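## Task

Pull the top drawer of the slim cabinet with three drawers out to its full extent and leave it there. At the end every other drawer in the room must be pushed fully shut, every cabinet must stay roughly where it started, and the robot must not have fallen or be left leaning, since either of those fails the task. A drawer that stays open or shut only because the robot is still holding it does not count.

## Robot and tools

ROBOT. TidyBot++: a mobile base 0.54 m long, 0.50 m wide and 0.38 m high on four powered casters. It carries one seven-joint arm with a two-finger gripper. The shoulder sits 0.12 m ahead of the base centre and 0.68 m up. The arm starts folded with the hand pointing down, and the wrist sticks out up to 0.08 m past the base front. Cameras: base_camera is fixed on the base; wrist_camera is on the hand and looks where the hand points.

FRAMES. Base frame: origin on the floor below the base centre, x forward, y left, z up. hand_pose is reported in this frame and is the point halfway between the finger pads; its z axis runs out along the fingers, and the fingers close along its y axis. The odometry frame is the base frame as it was when the scene began. base_odometry counts wheel turns only, so slipping looks like travel, and drift of a few cm and several degrees builds up. Heading is positive to the left, -3.142 to 3.142. base_tilt is in degrees, forward and right positive.

TOOL execute_actions. Arguments: "actions", a list holding one action or nothing (empty gives just state and images), and optional "cameras" (base_camera, wrist_camera or all; omitted or null means all, [] means none). An action may contain:
- "base": exactly one key. translate_m is an offset in metres along the robot's current forward direction (forward positive), -2 to 2. strafe_m is a sideways offset in metres (left positive), -2 to 2. rotate_rad is a turn in place in radians (counter-clockwise from above positive), -6.3 to 6.3. All are relative to where the base last reported itself.
- "joints": absolute targets for the single arm, one named key per joint, radians: joint_1_rad (any angle; whole arm about vertical, positive is clockwise from above, opposite to rotate_rad), joint_2_rad shoulder -2.249 to 2.249, joint_3_rad any angle, joint_4_rad elbow -2.579 to 2.579, joint_5_rad any angle, joint_6_rad wrist -2.099 to 2.099, joint_7_rad any angle (hand pointing down: positive is counter-clockwise from above; at 1.57 fingers open left and right). gripper_pos is an absolute value 0 (open, gap about 85 mm) to 1 (closed, squeezing about 96 to 120 N per finger). Done tolerances: ±0.039 for joints 1 to 4, ±0.056 for 5 to 7, ±0.03 for the gripper. Any-angle joints take the shorter way; turn in steps under half a turn.
- "speeds": top speeds for this action only: translate_m and strafe_m 0.05 to 0.5 m/s, rotate_rad 0.1 to 1.57 rad/s (default is the maximum). A base move needing more than 8.667 s at that speed is refused, as is any unknown key or out-of-range value; then nothing moves. An action lasts at most 15 s. Omitted parts may keep pushing toward older targets.

ARM GEOMETRY. Upper arm 0.42 m, forearm 0.31 m, hand 0.31 m to the hand point. With joint_1_rad 0, joint_3_rad 3.14, joint_5_rad 0 (near the start), the arm stays in the vertical x-z plane. Angles from vertical, forward positive: upper arm = joint_2_rad, forearm = joint_2_rad - joint_4_rad, hand = that minus joint_6_rad. Reach forward of the shoulder is the sum of length times sine; height above it is the sum of length times cosine. A downward-pointing hand reaches at most about 0.94 m high, and only near the base.

OTHER TOOLS. wait: seconds 0 to 10; no new command, returns state and images. zoom_image: camera (base_camera or wrist_camera) and region [x0, y0, x1, y1] in pixels of that camera's latest full image, top-left origin, at most 504 by 504. finished_scene: scene number (1 or 2); irreversible; it reports whether the task succeeded and gives the next task. Replying without any tool call ends everything.

RESULTS. base_status and joint_status per motion: "done"; "off_target" (stopped short, maybe still pushing); "contact_stop" or "time_out" (target dropped, holding). For the base, "done" only means the wheels turned enough; a blocked base can report it while far short. "joint command not followed" with a "cause:" line means a self-collision check withheld the arm targets (a gripper target still runs); those may be retried later. on_its_own lists uncommanded motion. motor_effort: percent of maximum, bracket is the peak in the last action; readings carry fixed offsets and noise. Motor temperatures: one per arm joint; MOTOR HOT from 60 °C, OVER-TEMPERATURE FAULT at 75 °C (arm sags, keys say limit_stop_at_motor_heat; resend). "ARM HIT" means a hard hit on the base or itself. A torque fault (joints 1 to 4 limit 104.5 N m, warning 56.7; joints 5 to 7 limit 51.3, warning 29.4) freezes the arm and gripper for 10 s and skips the rest of the call; the base keeps going. If a call reports a stop, later calls in the same reply are not run.

ACCURACY. Friction leaves joints slightly off even with "all done"; the hand often lands a cm or two off. To correct, send each joint its previous command plus (wanted minus read). hand_pose itself may be off by a cm or two; trust the images. Camera calibration is given in the original data (K, distortion, T_world_to_cam in the base frame); the wrist camera pose inherits joint errors.

CAUTIONS. Do not let the base drive while the arm is caught on something about 0.8 m or higher: the robot can tip. Pushing or pulling sideways with a raised hand can lift wheels; retract the arm or back away to right it. Avoid driving the arm into objects, slamming drawers, hard pushes and letting things fall. Release the handle before finishing so the drawer stays open on its own, and check the other drawers are shut. Faster robot motion is better.

Each tool is called after "Request:" in YAML: its name, and indented under it one key for each argument.

## Session

Request:
execute_actions:
  actions: []

Scene clock: 0.00 s.
Motor temperatures (°C, as the motors report them): [29 32 26 30 33 36 40]
base_odometry: x=+0.000 y=+0.000 heading=+0.000 (m, m, rad; odometry frame)
base_tilt: forward=+1.1 right=-0.7 (deg)
base_status: not commanded
joint_positions: joint_1_rad=+0.032 joint_2_rad=-0.338 joint_3_rad=+3.102 joint_4_rad=-2.498 joint_5_rad=+0.009 joint_6_rad=-0.911 joint_7_rad=+1.627 gripper_pos=+0.000
joint_status: not commanded
motor_effort: joint_1_rad=+0 joint_2_rad=+0 joint_3_rad=+0 joint_4_rad=+13 joint_5_rad=+0 joint_6_rad=+0 joint_7_rad=-1 (%)
hand_pose: x=+0.2625 y=-0.0013 z=+0.5935 quat_wxyz=(+0.011, +0.999, +0.034, +0.035) (m; base frame)
pictures: base_camera, wrist_camera
camera_calibration (this result's frames):
wrist_camera: T_world_to_cam=[[0.0226345, -0.997342, 0.0692551, -0.0527536], [-0.996839, -0.0277912, -0.0744271, 0.360898], [0.076154, -0.0673516, -0.994819, 0.710169], [0, 0, 0, 1]] pos_world=[0.306869, 0.00524741, 0.737003]
Images, in order (width x height): base_camera 644x364, wrist_camera 644x476.

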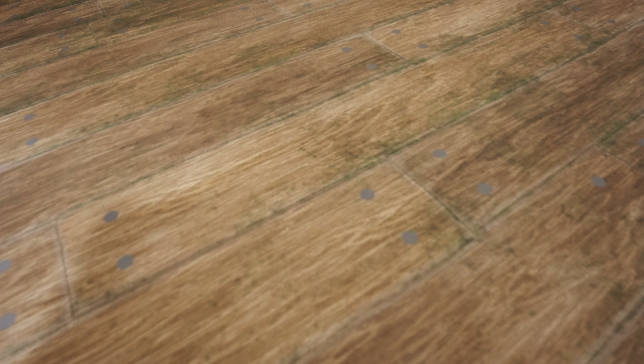

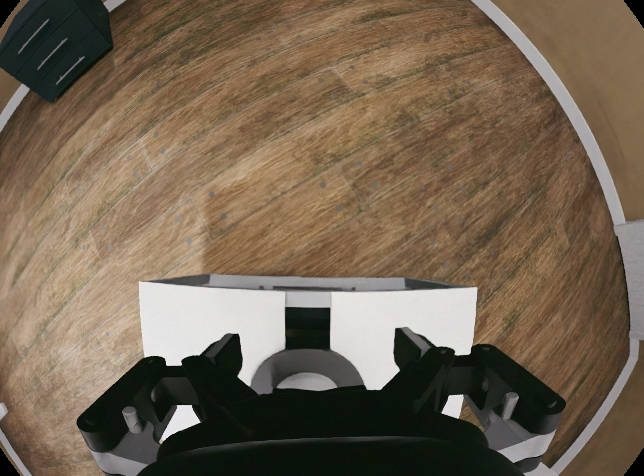

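Request:
execute_actions:
  actions:
    - {"base": {"rotate_rad": 0.55}, "joints": {"joint_1_rad": -2.0, "joint_6_rad": 0.4}}

Scene clock: 3.93 s.
Motor temperatures (°C, as the motors report them): [29 32 26 30 33 36 40]
base_odometry: x=+0.000 y=+0.000 heading=+0.549 (m, m, rad; odometry frame)
base_tilt: forward=+1.1 right=-0.8 (deg)
base_status: done
joint_positions: joint_1_rad=-1.990 joint_2_rad=-0.338 joint_3_rad=+3.102 joint_4_rad=-2.498 joint_5_rad=+0.009 joint_6_rad=+0.381 joint_7_rad=+1.627 gripper_pos=+0.000
joint_status: all done
motor_effort: joint_1_rad=+0(2) joint_2_rad=-7(7) joint_3_rad=+1(1) joint_4_rad=+21(21) joint_5_rad=+0(1) joint_6_rad=+9(9) joint_7_rad=+0(1) (%)
hand_pose: x=-0.0726 y=+0.3806 z=+0.8399 quat_wxyz=(-0.521, +0.385, +0.674, +0.354) (m; base frame)
pictures: base_camera, wrist_camera
camera_calibration (this result's frames):
wrist_camera: T_world_to_cam=[[0.913233, 0.404853, 0.0458243, -0.130759], [0.122224, -0.164926, -0.978703, 0.948671], [-0.388674, 0.899385, -0.200099, -0.0626956], [0, 0, 0, 1]] pos_world=[-0.0209058, 0.265787, 0.921915]
Images, in order (width x height): base_camera 644x364, wrist_camera 644x476.

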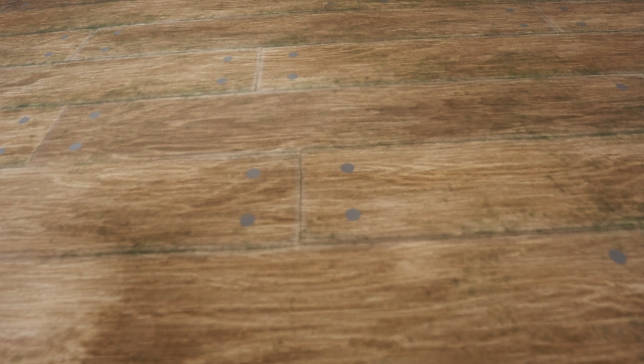

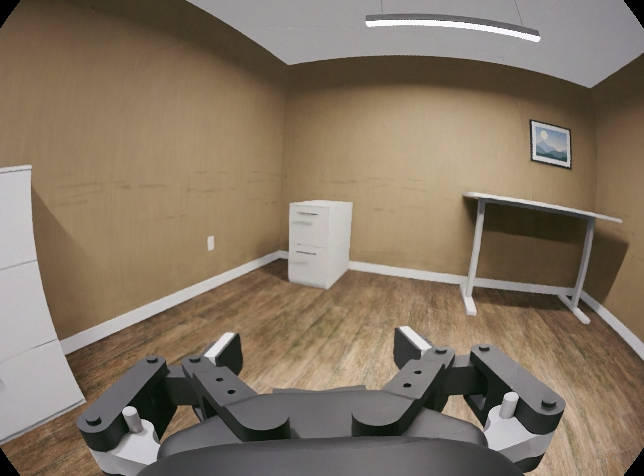

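Request:
zoom_image:
  camera: "wrist_camera"
  region: [270, 190, 370, 295]

Request:
zoom_image:
  camera: "wrist_camera"
  region: [0, 150, 130, 440]

Request:
zoom_image:
  camera: "base_camera"
  region: [0, 40, 330, 300]

Request:
zoom_image:
  camera: "base_camera"
  region: [314, 40, 644, 300]

Region (270, 190, 370, 295) of wrist_camera's 644x476 image, scaled by 4.800; it fills the left 480 columns of this view, and the rest is white.

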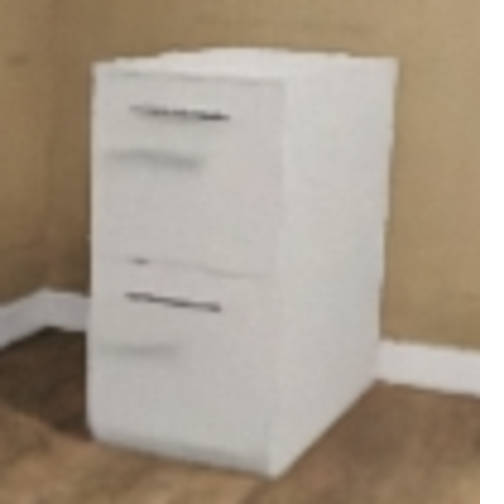

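Region (0, 150, 130, 440) of wrist_camera's 644x476 image, scaled by 1.738; it fills the left 226 columns of this view, and the rest is white.

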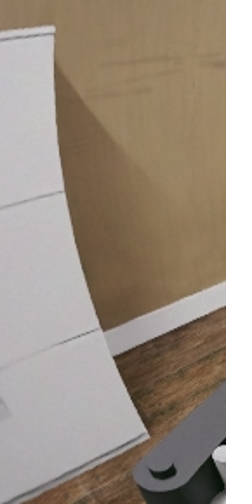

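Region (0, 40, 330, 300) of base_camera's 644x364 image, scaled by 1.527; it fills the top 397 rows of this view, and the rest is white.

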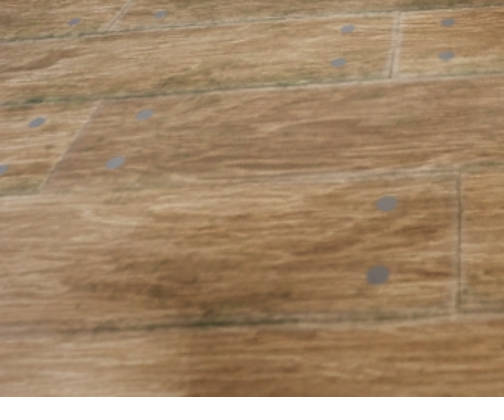

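Region (314, 40, 644, 300) of base_camera's 644x364 image, scaled by 1.527; it fills the top 397 rows of this view, and the rest is white.

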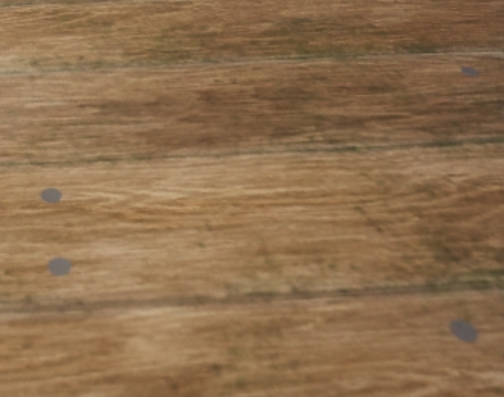

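Request:
execute_actions:
  actions:
    - {"base": {"strafe_m": 0.357}, "joints": {"joint_1_rad": -2.6}}
  cameras: ["wrist_camera"]

Scene clock: 6.90 s.
Motor temperatures (°C, as the motors report them): [29 32 26 30 33 36 40]
base_odometry: x=-0.187 y=+0.304 heading=+0.550 (m, m, rad; odometry frame)
base_tilt: forward=+1.1 right=-0.7 (deg)
base_status: done
joint_positions: joint_1_rad=-2.589 joint_2_rad=-0.337 joint_3_rad=+3.102 joint_4_rad=-2.498 joint_5_rad=+0.009 joint_6_rad=+0.381 joint_7_rad=+1.627 gripper_pos=+0.000
joint_status: all done
motor_effort: joint_1_rad=+0(0) joint_2_rad=-7(9) joint_3_rad=+1(2) joint_4_rad=+21(22) joint_5_rad=+0(0) joint_6_rad=+9(9) joint_7_rad=-1(1) (%)
hand_pose: x=-0.2540 y=+0.2065 z=+0.8392 quat_wxyz=(-0.602, +0.169, +0.758, +0.184) (m; base frame)
pictures: wrist_camera
camera_calibration (this result's frames):
wrist_camera: T_world_to_cam=[[0.526007, 0.849245, 0.0458229, -0.0846767], [0.195266, -0.0681535, -0.978379, 0.939752], [-0.827761, 0.523582, -0.201678, -0.00939056], [0, 0, 0, 1]] pos_world=[-0.146734, 0.140875, 0.92142]
Images, in order (width x height): wrist_camera 644x476.

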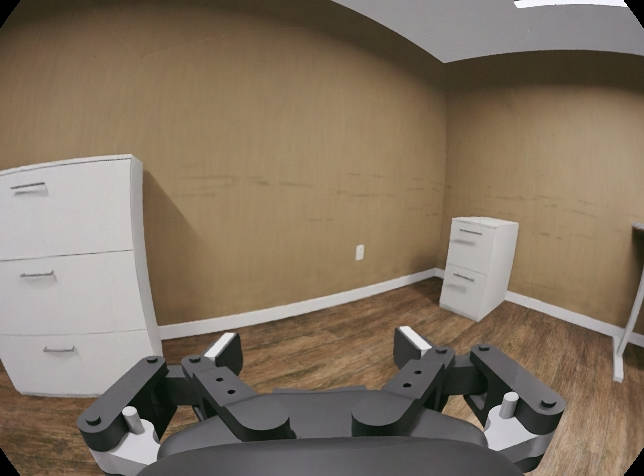

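Request:
zoom_image:
  camera: "wrist_camera"
  region: [0, 140, 200, 405]

Request:
zoom_image:
  camera: "wrist_camera"
  region: [425, 205, 535, 330]

Region (0, 140, 200, 405) of wrist_camera's 644x476 image, scaled by 1.902; it fills the left 380 columns of this view, and the rest is white.

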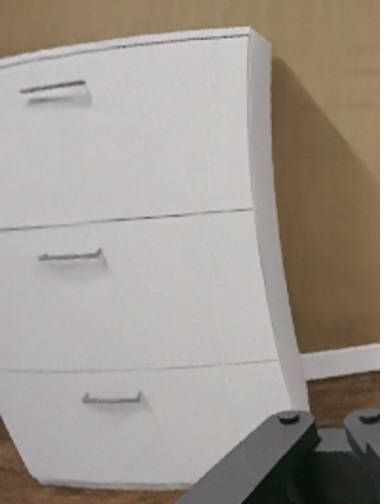

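Region (425, 205, 535, 330) of wrist_camera's 644x476 image, scaled by 4.032; it fills the left 444 columns of this view, and the rest is white.

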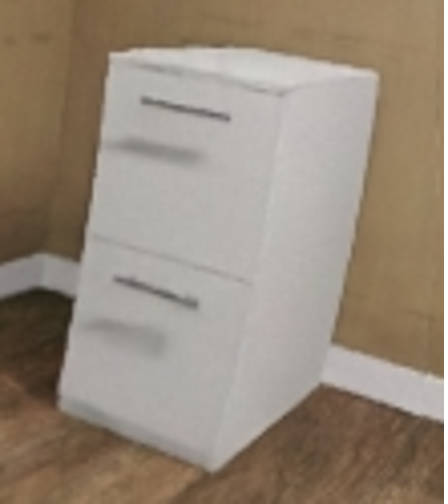

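Both other cabinets are shut. Moving to the narrow cabinet and extending the arm.

Request:
execute_actions:
  actions:
    - {"base": {"translate_m": 0.42}, "joints": {"joint_1_rad": 0.0, "joint_2_rad": 1.43, "joint_3_rad": 3.16, "joint_4_rad": -1.445, "joint_5_rad": 0.0, "joint_6_rad": 1.35, "joint_7_rad": -0.04, "gripper_pos": 0.3}}

Scene clock: 10.73 s.
Motor temperatures (°C, as the motors report them): [29 32 26 30 33 36 40]
base_odometry: x=+0.171 y=+0.524 heading=+0.550 (m, m, rad; odometry frame)
base_tilt: forward=+1.2 right=-0.7 (deg)
base_status: done
joint_positions: joint_1_rad=+0.000 joint_2_rad=+1.426 joint_3_rad=+3.136 joint_4_rad=-1.468 joint_5_rad=+0.009 joint_6_rad=+1.329 joint_7_rad=+0.009 gripper_pos=+0.300
joint_status: all done
motor_effort: joint_1_rad=-1(2) joint_2_rad=-47(49) joint_3_rad=-1(3) joint_4_rad=+11(21) joint_5_rad=+0(2) joint_6_rad=+9(9) joint_7_rad=+0(1) (%)
hand_pose: x=+0.9237 y=+0.0060 z=+0.4398 quat_wxyz=(-0.502, +0.502, -0.494, +0.501) (m; base frame)
pictures: base_camera, wrist_camera
camera_calibration (this result's frames):
wrist_camera: T_world_to_cam=[[-0.0418297, 0.0337867, -0.998553, 0.473175], [-0.00578724, 0.999403, 0.0340578, 0.0393782], [0.999108, 0.00720349, -0.0416092, -0.764837], [0, 0, 0, 1]] pos_world=[0.784175, -0.0498322, 0.439325]
Images, in order (width x height): base_camera 644x364, wrist_camera 644x476.

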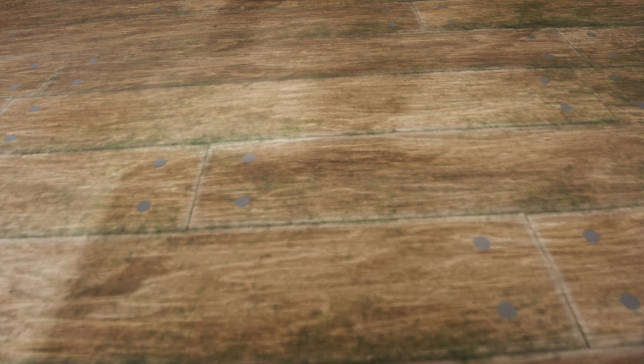

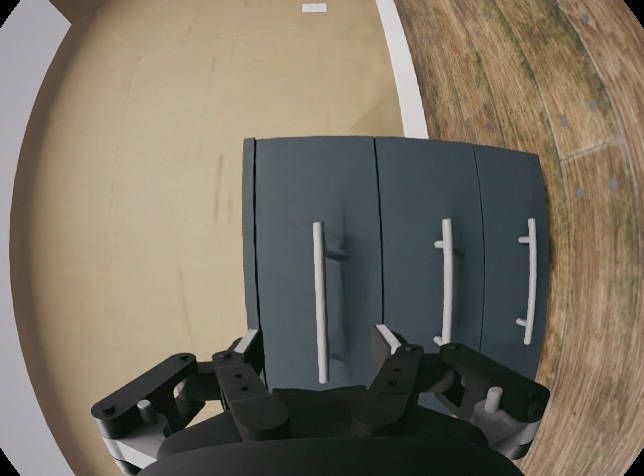

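Request:
zoom_image:
  camera: "wrist_camera"
  region: [230, 120, 570, 420]

Region (230, 120, 570, 420) of wrist_camera's 644x476 image, scaled by 1.482; it fills the top 445 rows of this view, and the rest is white.

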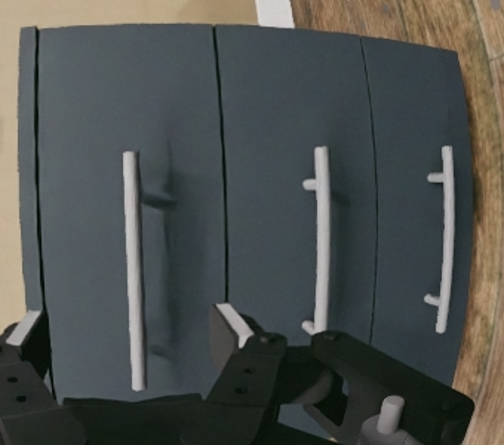

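Request:
execute_actions:
  actions:
    - {"base": {"rotate_rad": 0.031}, "joints": {"joint_2_rad": 1.437}}
  cameras: []

Request:
execute_actions:
  actions:
    - {"base": {"translate_m": 0.15}, "speeds": {"translate_m": 0.2}}

Scene clock: 12.13 s.
Motor temperatures (°C, as the motors report them): [29 32 26 30 33 36 40]
base_odometry: x=+0.171 y=+0.524 heading=+0.581 (m, m, rad; odometry frame)
base_tilt: forward=+1.1 right=-0.8 (deg)
base_status: done
joint_positions: joint_1_rad=-0.006 joint_2_rad=+1.428 joint_3_rad=+3.140 joint_4_rad=-1.467 joint_5_rad=+0.009 joint_6_rad=+1.330 joint_7_rad=+0.009 gripper_pos=+0.300
joint_status: all done
motor_effort: joint_1_rad=+0(4) joint_2_rad=-46(47) joint_3_rad=-1(3) joint_4_rad=+11(11) joint_5_rad=+0(1) joint_6_rad=+9(9) joint_7_rad=-1(0) (%)
hand_pose: x=+0.9233 y=+0.0093 z=+0.4383 quat_wxyz=(-0.503, +0.505, -0.493, +0.500) (m; base frame)
pictures: none
No camera images: the call's "cameras" was empty. Leave "cameras" out to get every camera's image.

Scene clock: 13.63 s.
Motor temperatures (°C, as the motors report them): [29 32 26 30 33 36 40]
base_odometry: x=+0.297 y=+0.607 heading=+0.581 (m, m, rad; odometry frame)
base_tilt: forward=+1.2 right=-0.8 (deg)
base_status: done
joint_positions: joint_1_rad=-0.005 joint_2_rad=+1.430 joint_3_rad=+3.140 joint_4_rad=-1.461 joint_5_rad=+0.009 joint_6_rad=+1.330 joint_7_rad=+0.009 gripper_pos=+0.300
joint_status: not commanded
motor_effort: joint_1_rad=+1(3) joint_2_rad=-47(47) joint_3_rad=-1(2) joint_4_rad=+12(12) joint_5_rad=+0(1) joint_6_rad=+9(9) joint_7_rad=-1(1) (%)
hand_pose: x=+0.9248 y=+0.0092 z=+0.4397 quat_wxyz=(-0.504, +0.503, -0.491, +0.501) (m; base frame)
pictures: base_camera, wrist_camera
camera_calibration (this result's frames):
wrist_camera: T_world_to_cam=[[-0.0379443, 0.0304998, -0.998814, 0.469491], [-0.0107479, 0.999464, 0.030928, 0.0422054], [0.999222, 0.0119087, -0.0375961, -0.767849], [0, 0, 0, 1]] pos_world=[0.78552, -0.047358, 0.43876]
Images, in order (width x height): base_camera 644x364, wrist_camera 644x476.

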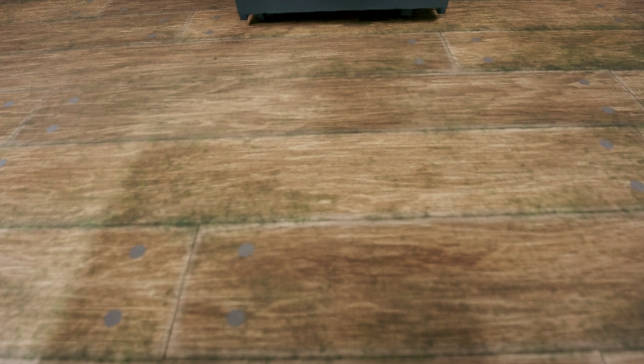

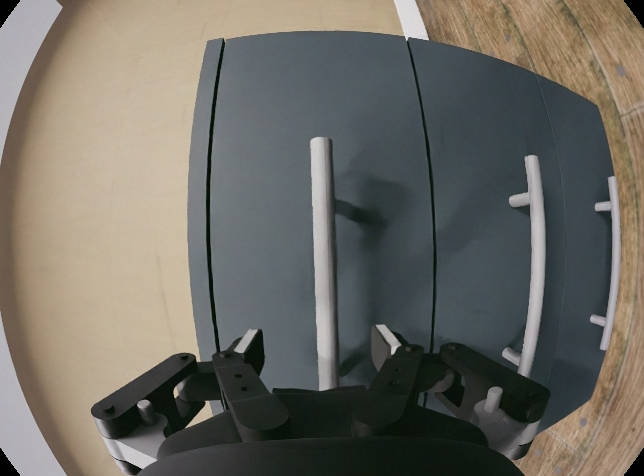

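Request:
execute_actions:
  actions:
    - {"joints": {"gripper_pos": 1.0, "joint_6_rad": 1.30}}
  cameras: ["wrist_camera"]

Scene clock: 14.80 s.
Motor temperatures (°C, as the motors report them): [29 32 26 30 33 36 40]
base_odometry: x=+0.297 y=+0.607 heading=+0.581 (m, m, rad; odometry frame)
base_tilt: forward=+1.1 right=-0.6 (deg)
base_status: not commanded
joint_positions: joint_1_rad=-0.005 joint_2_rad=+1.431 joint_3_rad=+3.140 joint_4_rad=-1.461 joint_5_rad=+0.009 joint_6_rad=+1.314 joint_7_rad=+0.009 gripper_pos=+0.914
joint_status: gripper_pos off_target (ended at +0.914, target +1.000); the others done
motor_effort: joint_1_rad=+0(1) joint_2_rad=-45(50) joint_3_rad=-1(1) joint_4_rad=+14(14) joint_5_rad=+0(0) joint_6_rad=+6(9) joint_7_rad=+0(0) (%)
hand_pose: x=+0.9245 y=+0.0092 z=+0.4336 quat_wxyz=(-0.499, +0.508, -0.496, +0.497) (m; base frame)
pictures: wrist_camera
camera_calibration (this result's frames):
wrist_camera: T_world_to_cam=[[-0.0554879, 0.0302569, -0.998001, 0.47932], [-0.010202, 0.999471, 0.0308687, 0.0419123], [0.998407, 0.0118945, -0.0551499, -0.759439], [0, 0, 0, 1]] pos_world=[0.785253, -0.0473598, 0.435185]
Images, in order (width x height): wrist_camera 644x476.

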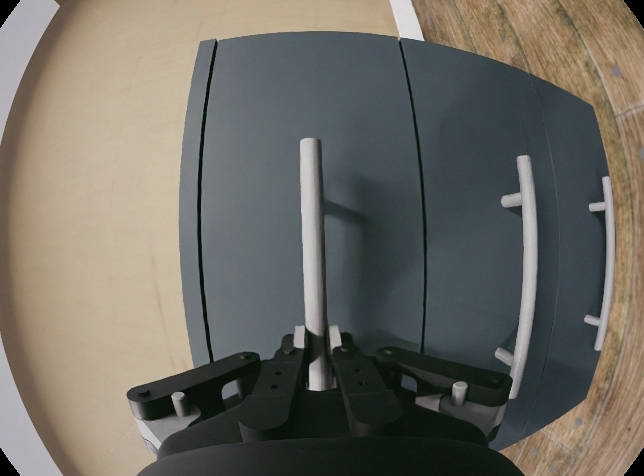

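Request:
execute_actions:
  actions:
    - {"base": {"translate_m": -0.1}, "speeds": {"translate_m": 0.12}}

Scene clock: 16.27 s.
Motor temperatures (°C, as the motors report them): [29 32 26 30 33 36 40]
base_odometry: x=+0.213 y=+0.552 heading=+0.581 (m, m, rad; odometry frame)
base_tilt: forward=+1.3 right=-0.7 (deg)
base_status: done
joint_positions: joint_1_rad=-0.006 joint_2_rad=+1.435 joint_3_rad=+3.140 joint_4_rad=-1.442 joint_5_rad=+0.009 joint_6_rad=+1.302 joint_7_rad=+0.009 gripper_pos=+0.914
joint_status: not commanded
motor_effort: joint_1_rad=+3(4) joint_2_rad=-46(49) joint_3_rad=+0(2) joint_4_rad=+11(14) joint_5_rad=-2(2) joint_6_rad=+9(13) joint_7_rad=+0(0) (%)
hand_pose: x=+0.9292 y=+0.0096 z=+0.4337 quat_wxyz=(-0.500, +0.507, -0.495, +0.498) (m; base frame)
pictures: base_camera, wrist_camera
camera_calibration (this result's frames):
wrist_camera: T_world_to_cam=[[-0.0527462, 0.0301446, -0.998153, 0.477195], [-0.0107945, 0.999469, 0.0307547, 0.0421009], [0.99855, 0.0123968, -0.0523928, -0.76545], [0, 0, 0, 1]] pos_world=[0.789965, -0.0469743, 0.434915]
Images, in order (width x height): base_camera 644x364, wrist_camera 644x476.

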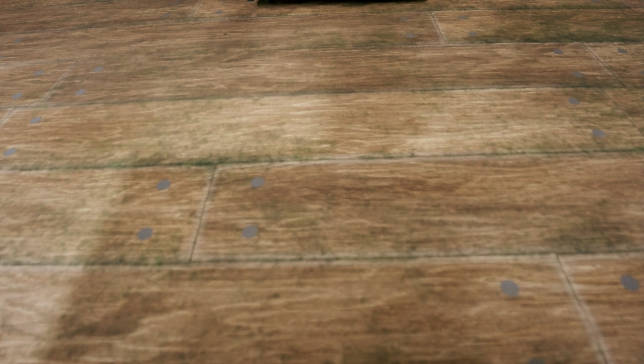

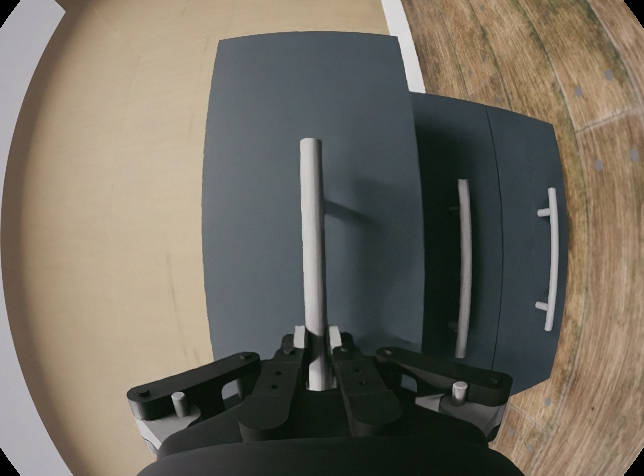

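Request:
execute_actions:
  actions:
    - {"base": {"translate_m": -0.2}, "speeds": {"translate_m": 0.15}}
  cameras: ["wrist_camera"]

Scene clock: 18.37 s.
Motor temperatures (°C, as the motors report them): [29 32 26 30 33 36 40]
base_odometry: x=+0.046 y=+0.442 heading=+0.581 (m, m, rad; odometry frame)
base_tilt: forward=+1.1 right=-0.7 (deg)
base_status: done
joint_positions: joint_1_rad=-0.006 joint_2_rad=+1.436 joint_3_rad=+3.140 joint_4_rad=-1.442 joint_5_rad=+0.009 joint_6_rad=+1.302 joint_7_rad=+0.009 gripper_pos=+0.914
joint_status: not commanded
motor_effort: joint_1_rad=+0(4) joint_2_rad=-46(49) joint_3_rad=-1(1) joint_4_rad=+11(14) joint_5_rad=+1(2) joint_6_rad=+8(11) joint_7_rad=+0(0) (%)
hand_pose: x=+0.9291 y=+0.0100 z=+0.4335 quat_wxyz=(-0.500, +0.507, -0.495, +0.497) (m; base frame)
pictures: wrist_camera
camera_calibration (this result's frames):
wrist_camera: T_world_to_cam=[[-0.0530547, 0.0301177, -0.998137, 0.477224], [-0.011259, 0.999464, 0.0307562, 0.0421551], [0.998528, 0.0128698, -0.0526871, -0.765246], [0, 0, 0, 1]] pos_world=[0.789914, -0.0466568, 0.43472]
Images, in order (width x height): wrist_camera 644x476.

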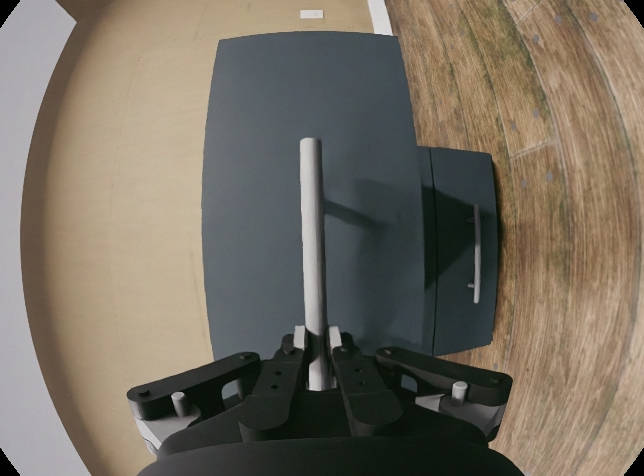

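Request:
execute_actions:
  actions:
    - {"base": {"translate_m": -0.06}, "speeds": {"translate_m": 0.06}}
  cameras: ["wrist_camera"]

Request:
zoom_image:
  camera: "wrist_camera"
  region: [400, 120, 600, 360]

Scene clock: 20.07 s.
Motor temperatures (°C, as the motors report them): [29 32 26 30 33 36 40]
base_odometry: x=-0.004 y=+0.409 heading=+0.582 (m, m, rad; odometry frame)
base_tilt: forward=+1.2 right=-0.7 (deg)
base_status: done
joint_positions: joint_1_rad=-0.008 joint_2_rad=+1.436 joint_3_rad=+3.140 joint_4_rad=-1.427 joint_5_rad=+0.009 joint_6_rad=+1.286 joint_7_rad=+0.009 gripper_pos=+0.915
joint_status: not commanded
motor_effort: joint_1_rad=+3(5) joint_2_rad=-46(49) joint_3_rad=+0(2) joint_4_rad=+8(12) joint_5_rad=-2(3) joint_6_rad=+12(16) joint_7_rad=+0(0) (%)
hand_pose: x=+0.9335 y=+0.0116 z=+0.4339 quat_wxyz=(-0.500, +0.508, -0.495, +0.496) (m; base frame)
pictures: wrist_camera
camera_calibration (this result's frames):
wrist_camera: T_world_to_cam=[[-0.0550199, 0.0298628, -0.998039, 0.479574], [-0.0130402, 0.999446, 0.0306238, 0.0423694], [0.9984, 0.0146995, -0.0546, -0.768665], [0, 0, 0, 1]] pos_world=[0.794373, -0.0453684, 0.435367]
Images, in order (width x height): wrist_camera 644x476.

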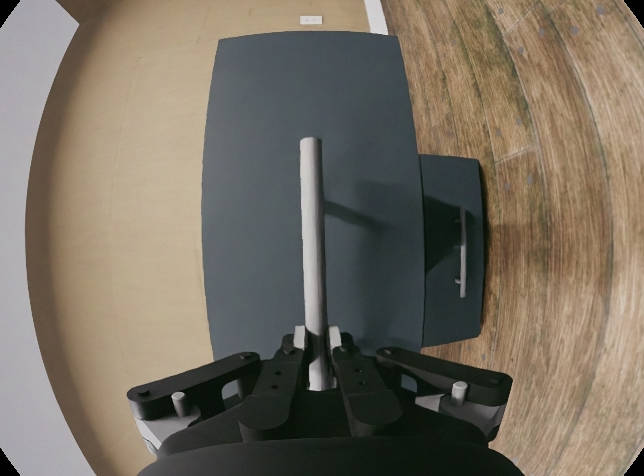

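Region (400, 120, 600, 360) of wrist_camera's 644x476 image, scaled by 2.100.

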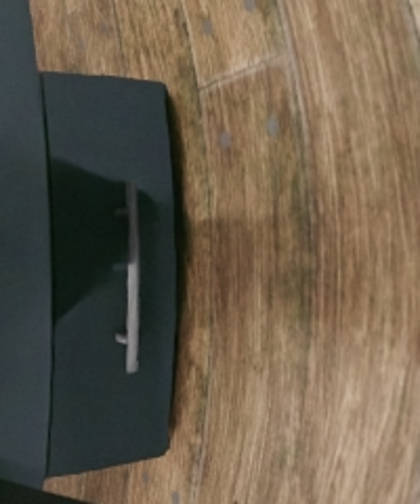

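Request:
execute_actions:
  actions:
    - {"base": {"translate_m": -0.015}, "speeds": {"translate_m": 0.05}}
  cameras: ["wrist_camera"]

Request:
zoom_image:
  camera: "wrist_camera"
  region: [400, 120, 600, 360]

Scene clock: 21.07 s.
Motor temperatures (°C, as the motors report them): [29 32 26 30 33 36 40]
base_odometry: x=-0.017 y=+0.401 heading=+0.582 (m, m, rad; odometry frame)
base_tilt: forward=+1.1 right=-0.7 (deg)
base_status: done
joint_positions: joint_1_rad=-0.009 joint_2_rad=+1.437 joint_3_rad=+3.140 joint_4_rad=-1.409 joint_5_rad=+0.009 joint_6_rad=+1.266 joint_7_rad=+0.009 gripper_pos=+0.915
joint_status: not commanded
motor_effort: joint_1_rad=+4(5) joint_2_rad=-48(51) joint_3_rad=+0(1) joint_4_rad=+5(10) joint_5_rad=-2(3) joint_6_rad=+16(19) joint_7_rad=+0(0) (%)
hand_pose: x=+0.9386 y=+0.0125 z=+0.4343 quat_wxyz=(-0.500, +0.509, -0.495, +0.496) (m; base frame)
pictures: wrist_camera
camera_calibration (this result's frames):
wrist_camera: T_world_to_cam=[[-0.0578542, 0.029602, -0.997886, 0.482859], [-0.0140579, 0.999437, 0.0304631, 0.04248], [0.998226, 0.0157906, -0.0574055, -0.772465], [0, 0, 0, 1]] pos_world=[0.799628, -0.0445519, 0.4362]
Images, in order (width x height): wrist_camera 644x476.

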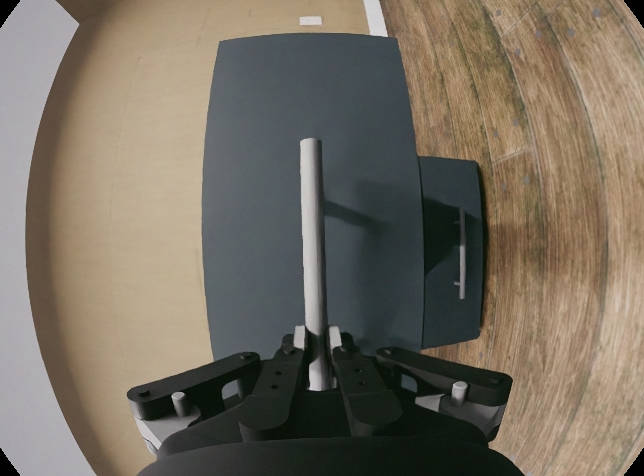

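Region (400, 120, 600, 360) of wrist_camera's 644x476 image, scaled by 2.100.

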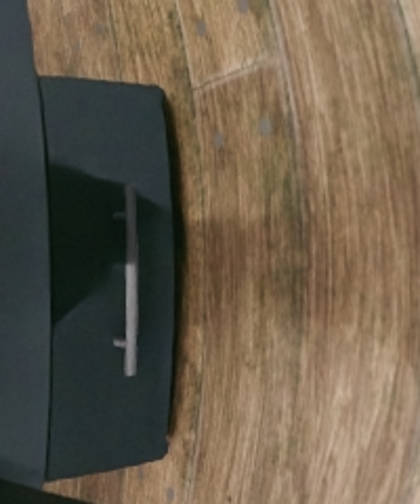

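The drawer is at its end stop. Releasing the handle and backing clear.

Request:
execute_actions:
  actions:
    - {"joints": {"gripper_pos": 0.4}}
  cameras: []

Request:
execute_actions:
  actions:
    - {"base": {"translate_m": -0.1}}
  cameras: ["wrist_camera"]

Scene clock: 22.07 s.
Motor temperatures (°C, as the motors report them): [29 32 26 30 33 36 40]
base_odometry: x=-0.017 y=+0.401 heading=+0.582 (m, m, rad; odometry frame)
base_tilt: forward=+1.2 right=-0.7 (deg)
base_status: not commanded
joint_positions: joint_1_rad=-0.005 joint_2_rad=+1.439 joint_3_rad=+3.140 joint_4_rad=-1.442 joint_5_rad=+0.009 joint_6_rad=+1.281 joint_7_rad=+0.009 gripper_pos=+0.400
joint_status: all done
motor_effort: joint_1_rad=+0(3) joint_2_rad=-47(50) joint_3_rad=-1(1) joint_4_rad=+12(13) joint_5_rad=+0(2) joint_6_rad=+9(16) joint_7_rad=+0(0) (%)
hand_pose: x=+0.9284 y=+0.0086 z=+0.4248 quat_wxyz=(-0.494, +0.513, -0.501, +0.492) (m; base frame)
pictures: none
No camera images: the call's "cameras" was empty. Leave "cameras" out to get every camera's image.

Scene clock: 23.30 s.
Motor temperatures (°C, as the motors report them): [29 32 26 30 33 36 40]
base_odometry: x=-0.101 y=+0.346 heading=+0.582 (m, m, rad; odometry frame)
base_tilt: forward=+1.1 right=-0.7 (deg)
base_status: done
joint_positions: joint_1_rad=-0.005 joint_2_rad=+1.439 joint_3_rad=+3.140 joint_4_rad=-1.442 joint_5_rad=+0.009 joint_6_rad=+1.281 joint_7_rad=+0.009 gripper_pos=+0.400
joint_status: not commanded
motor_effort: joint_1_rad=+0(2) joint_2_rad=-47(48) joint_3_rad=-1(1) joint_4_rad=+11(14) joint_5_rad=+0(1) joint_6_rad=+9(9) joint_7_rad=-1(0) (%)
hand_pose: x=+0.9284 y=+0.0086 z=+0.4248 quat_wxyz=(-0.494, +0.513, -0.501, +0.492) (m; base frame)
pictures: wrist_camera
camera_calibration (this result's frames):
wrist_camera: T_world_to_cam=[[-0.0764841, 0.029913, -0.996622, 0.489664], [-0.00877486, 0.999491, 0.0306725, 0.0415711], [0.997032, 0.0110912, -0.0761827, -0.753561], [0, 0, 0, 1]] pos_world=[0.789141, -0.0478394, 0.429326]
Images, in order (width x height): wrist_camera 644x476.

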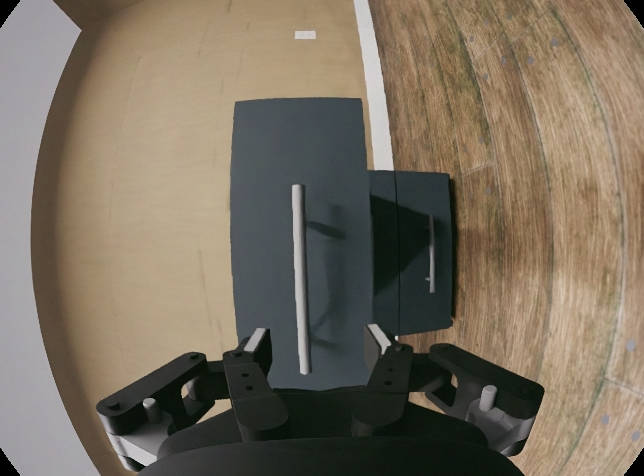

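Request:
finished_scene:
  scene: 2

The scene is finished: the task was done.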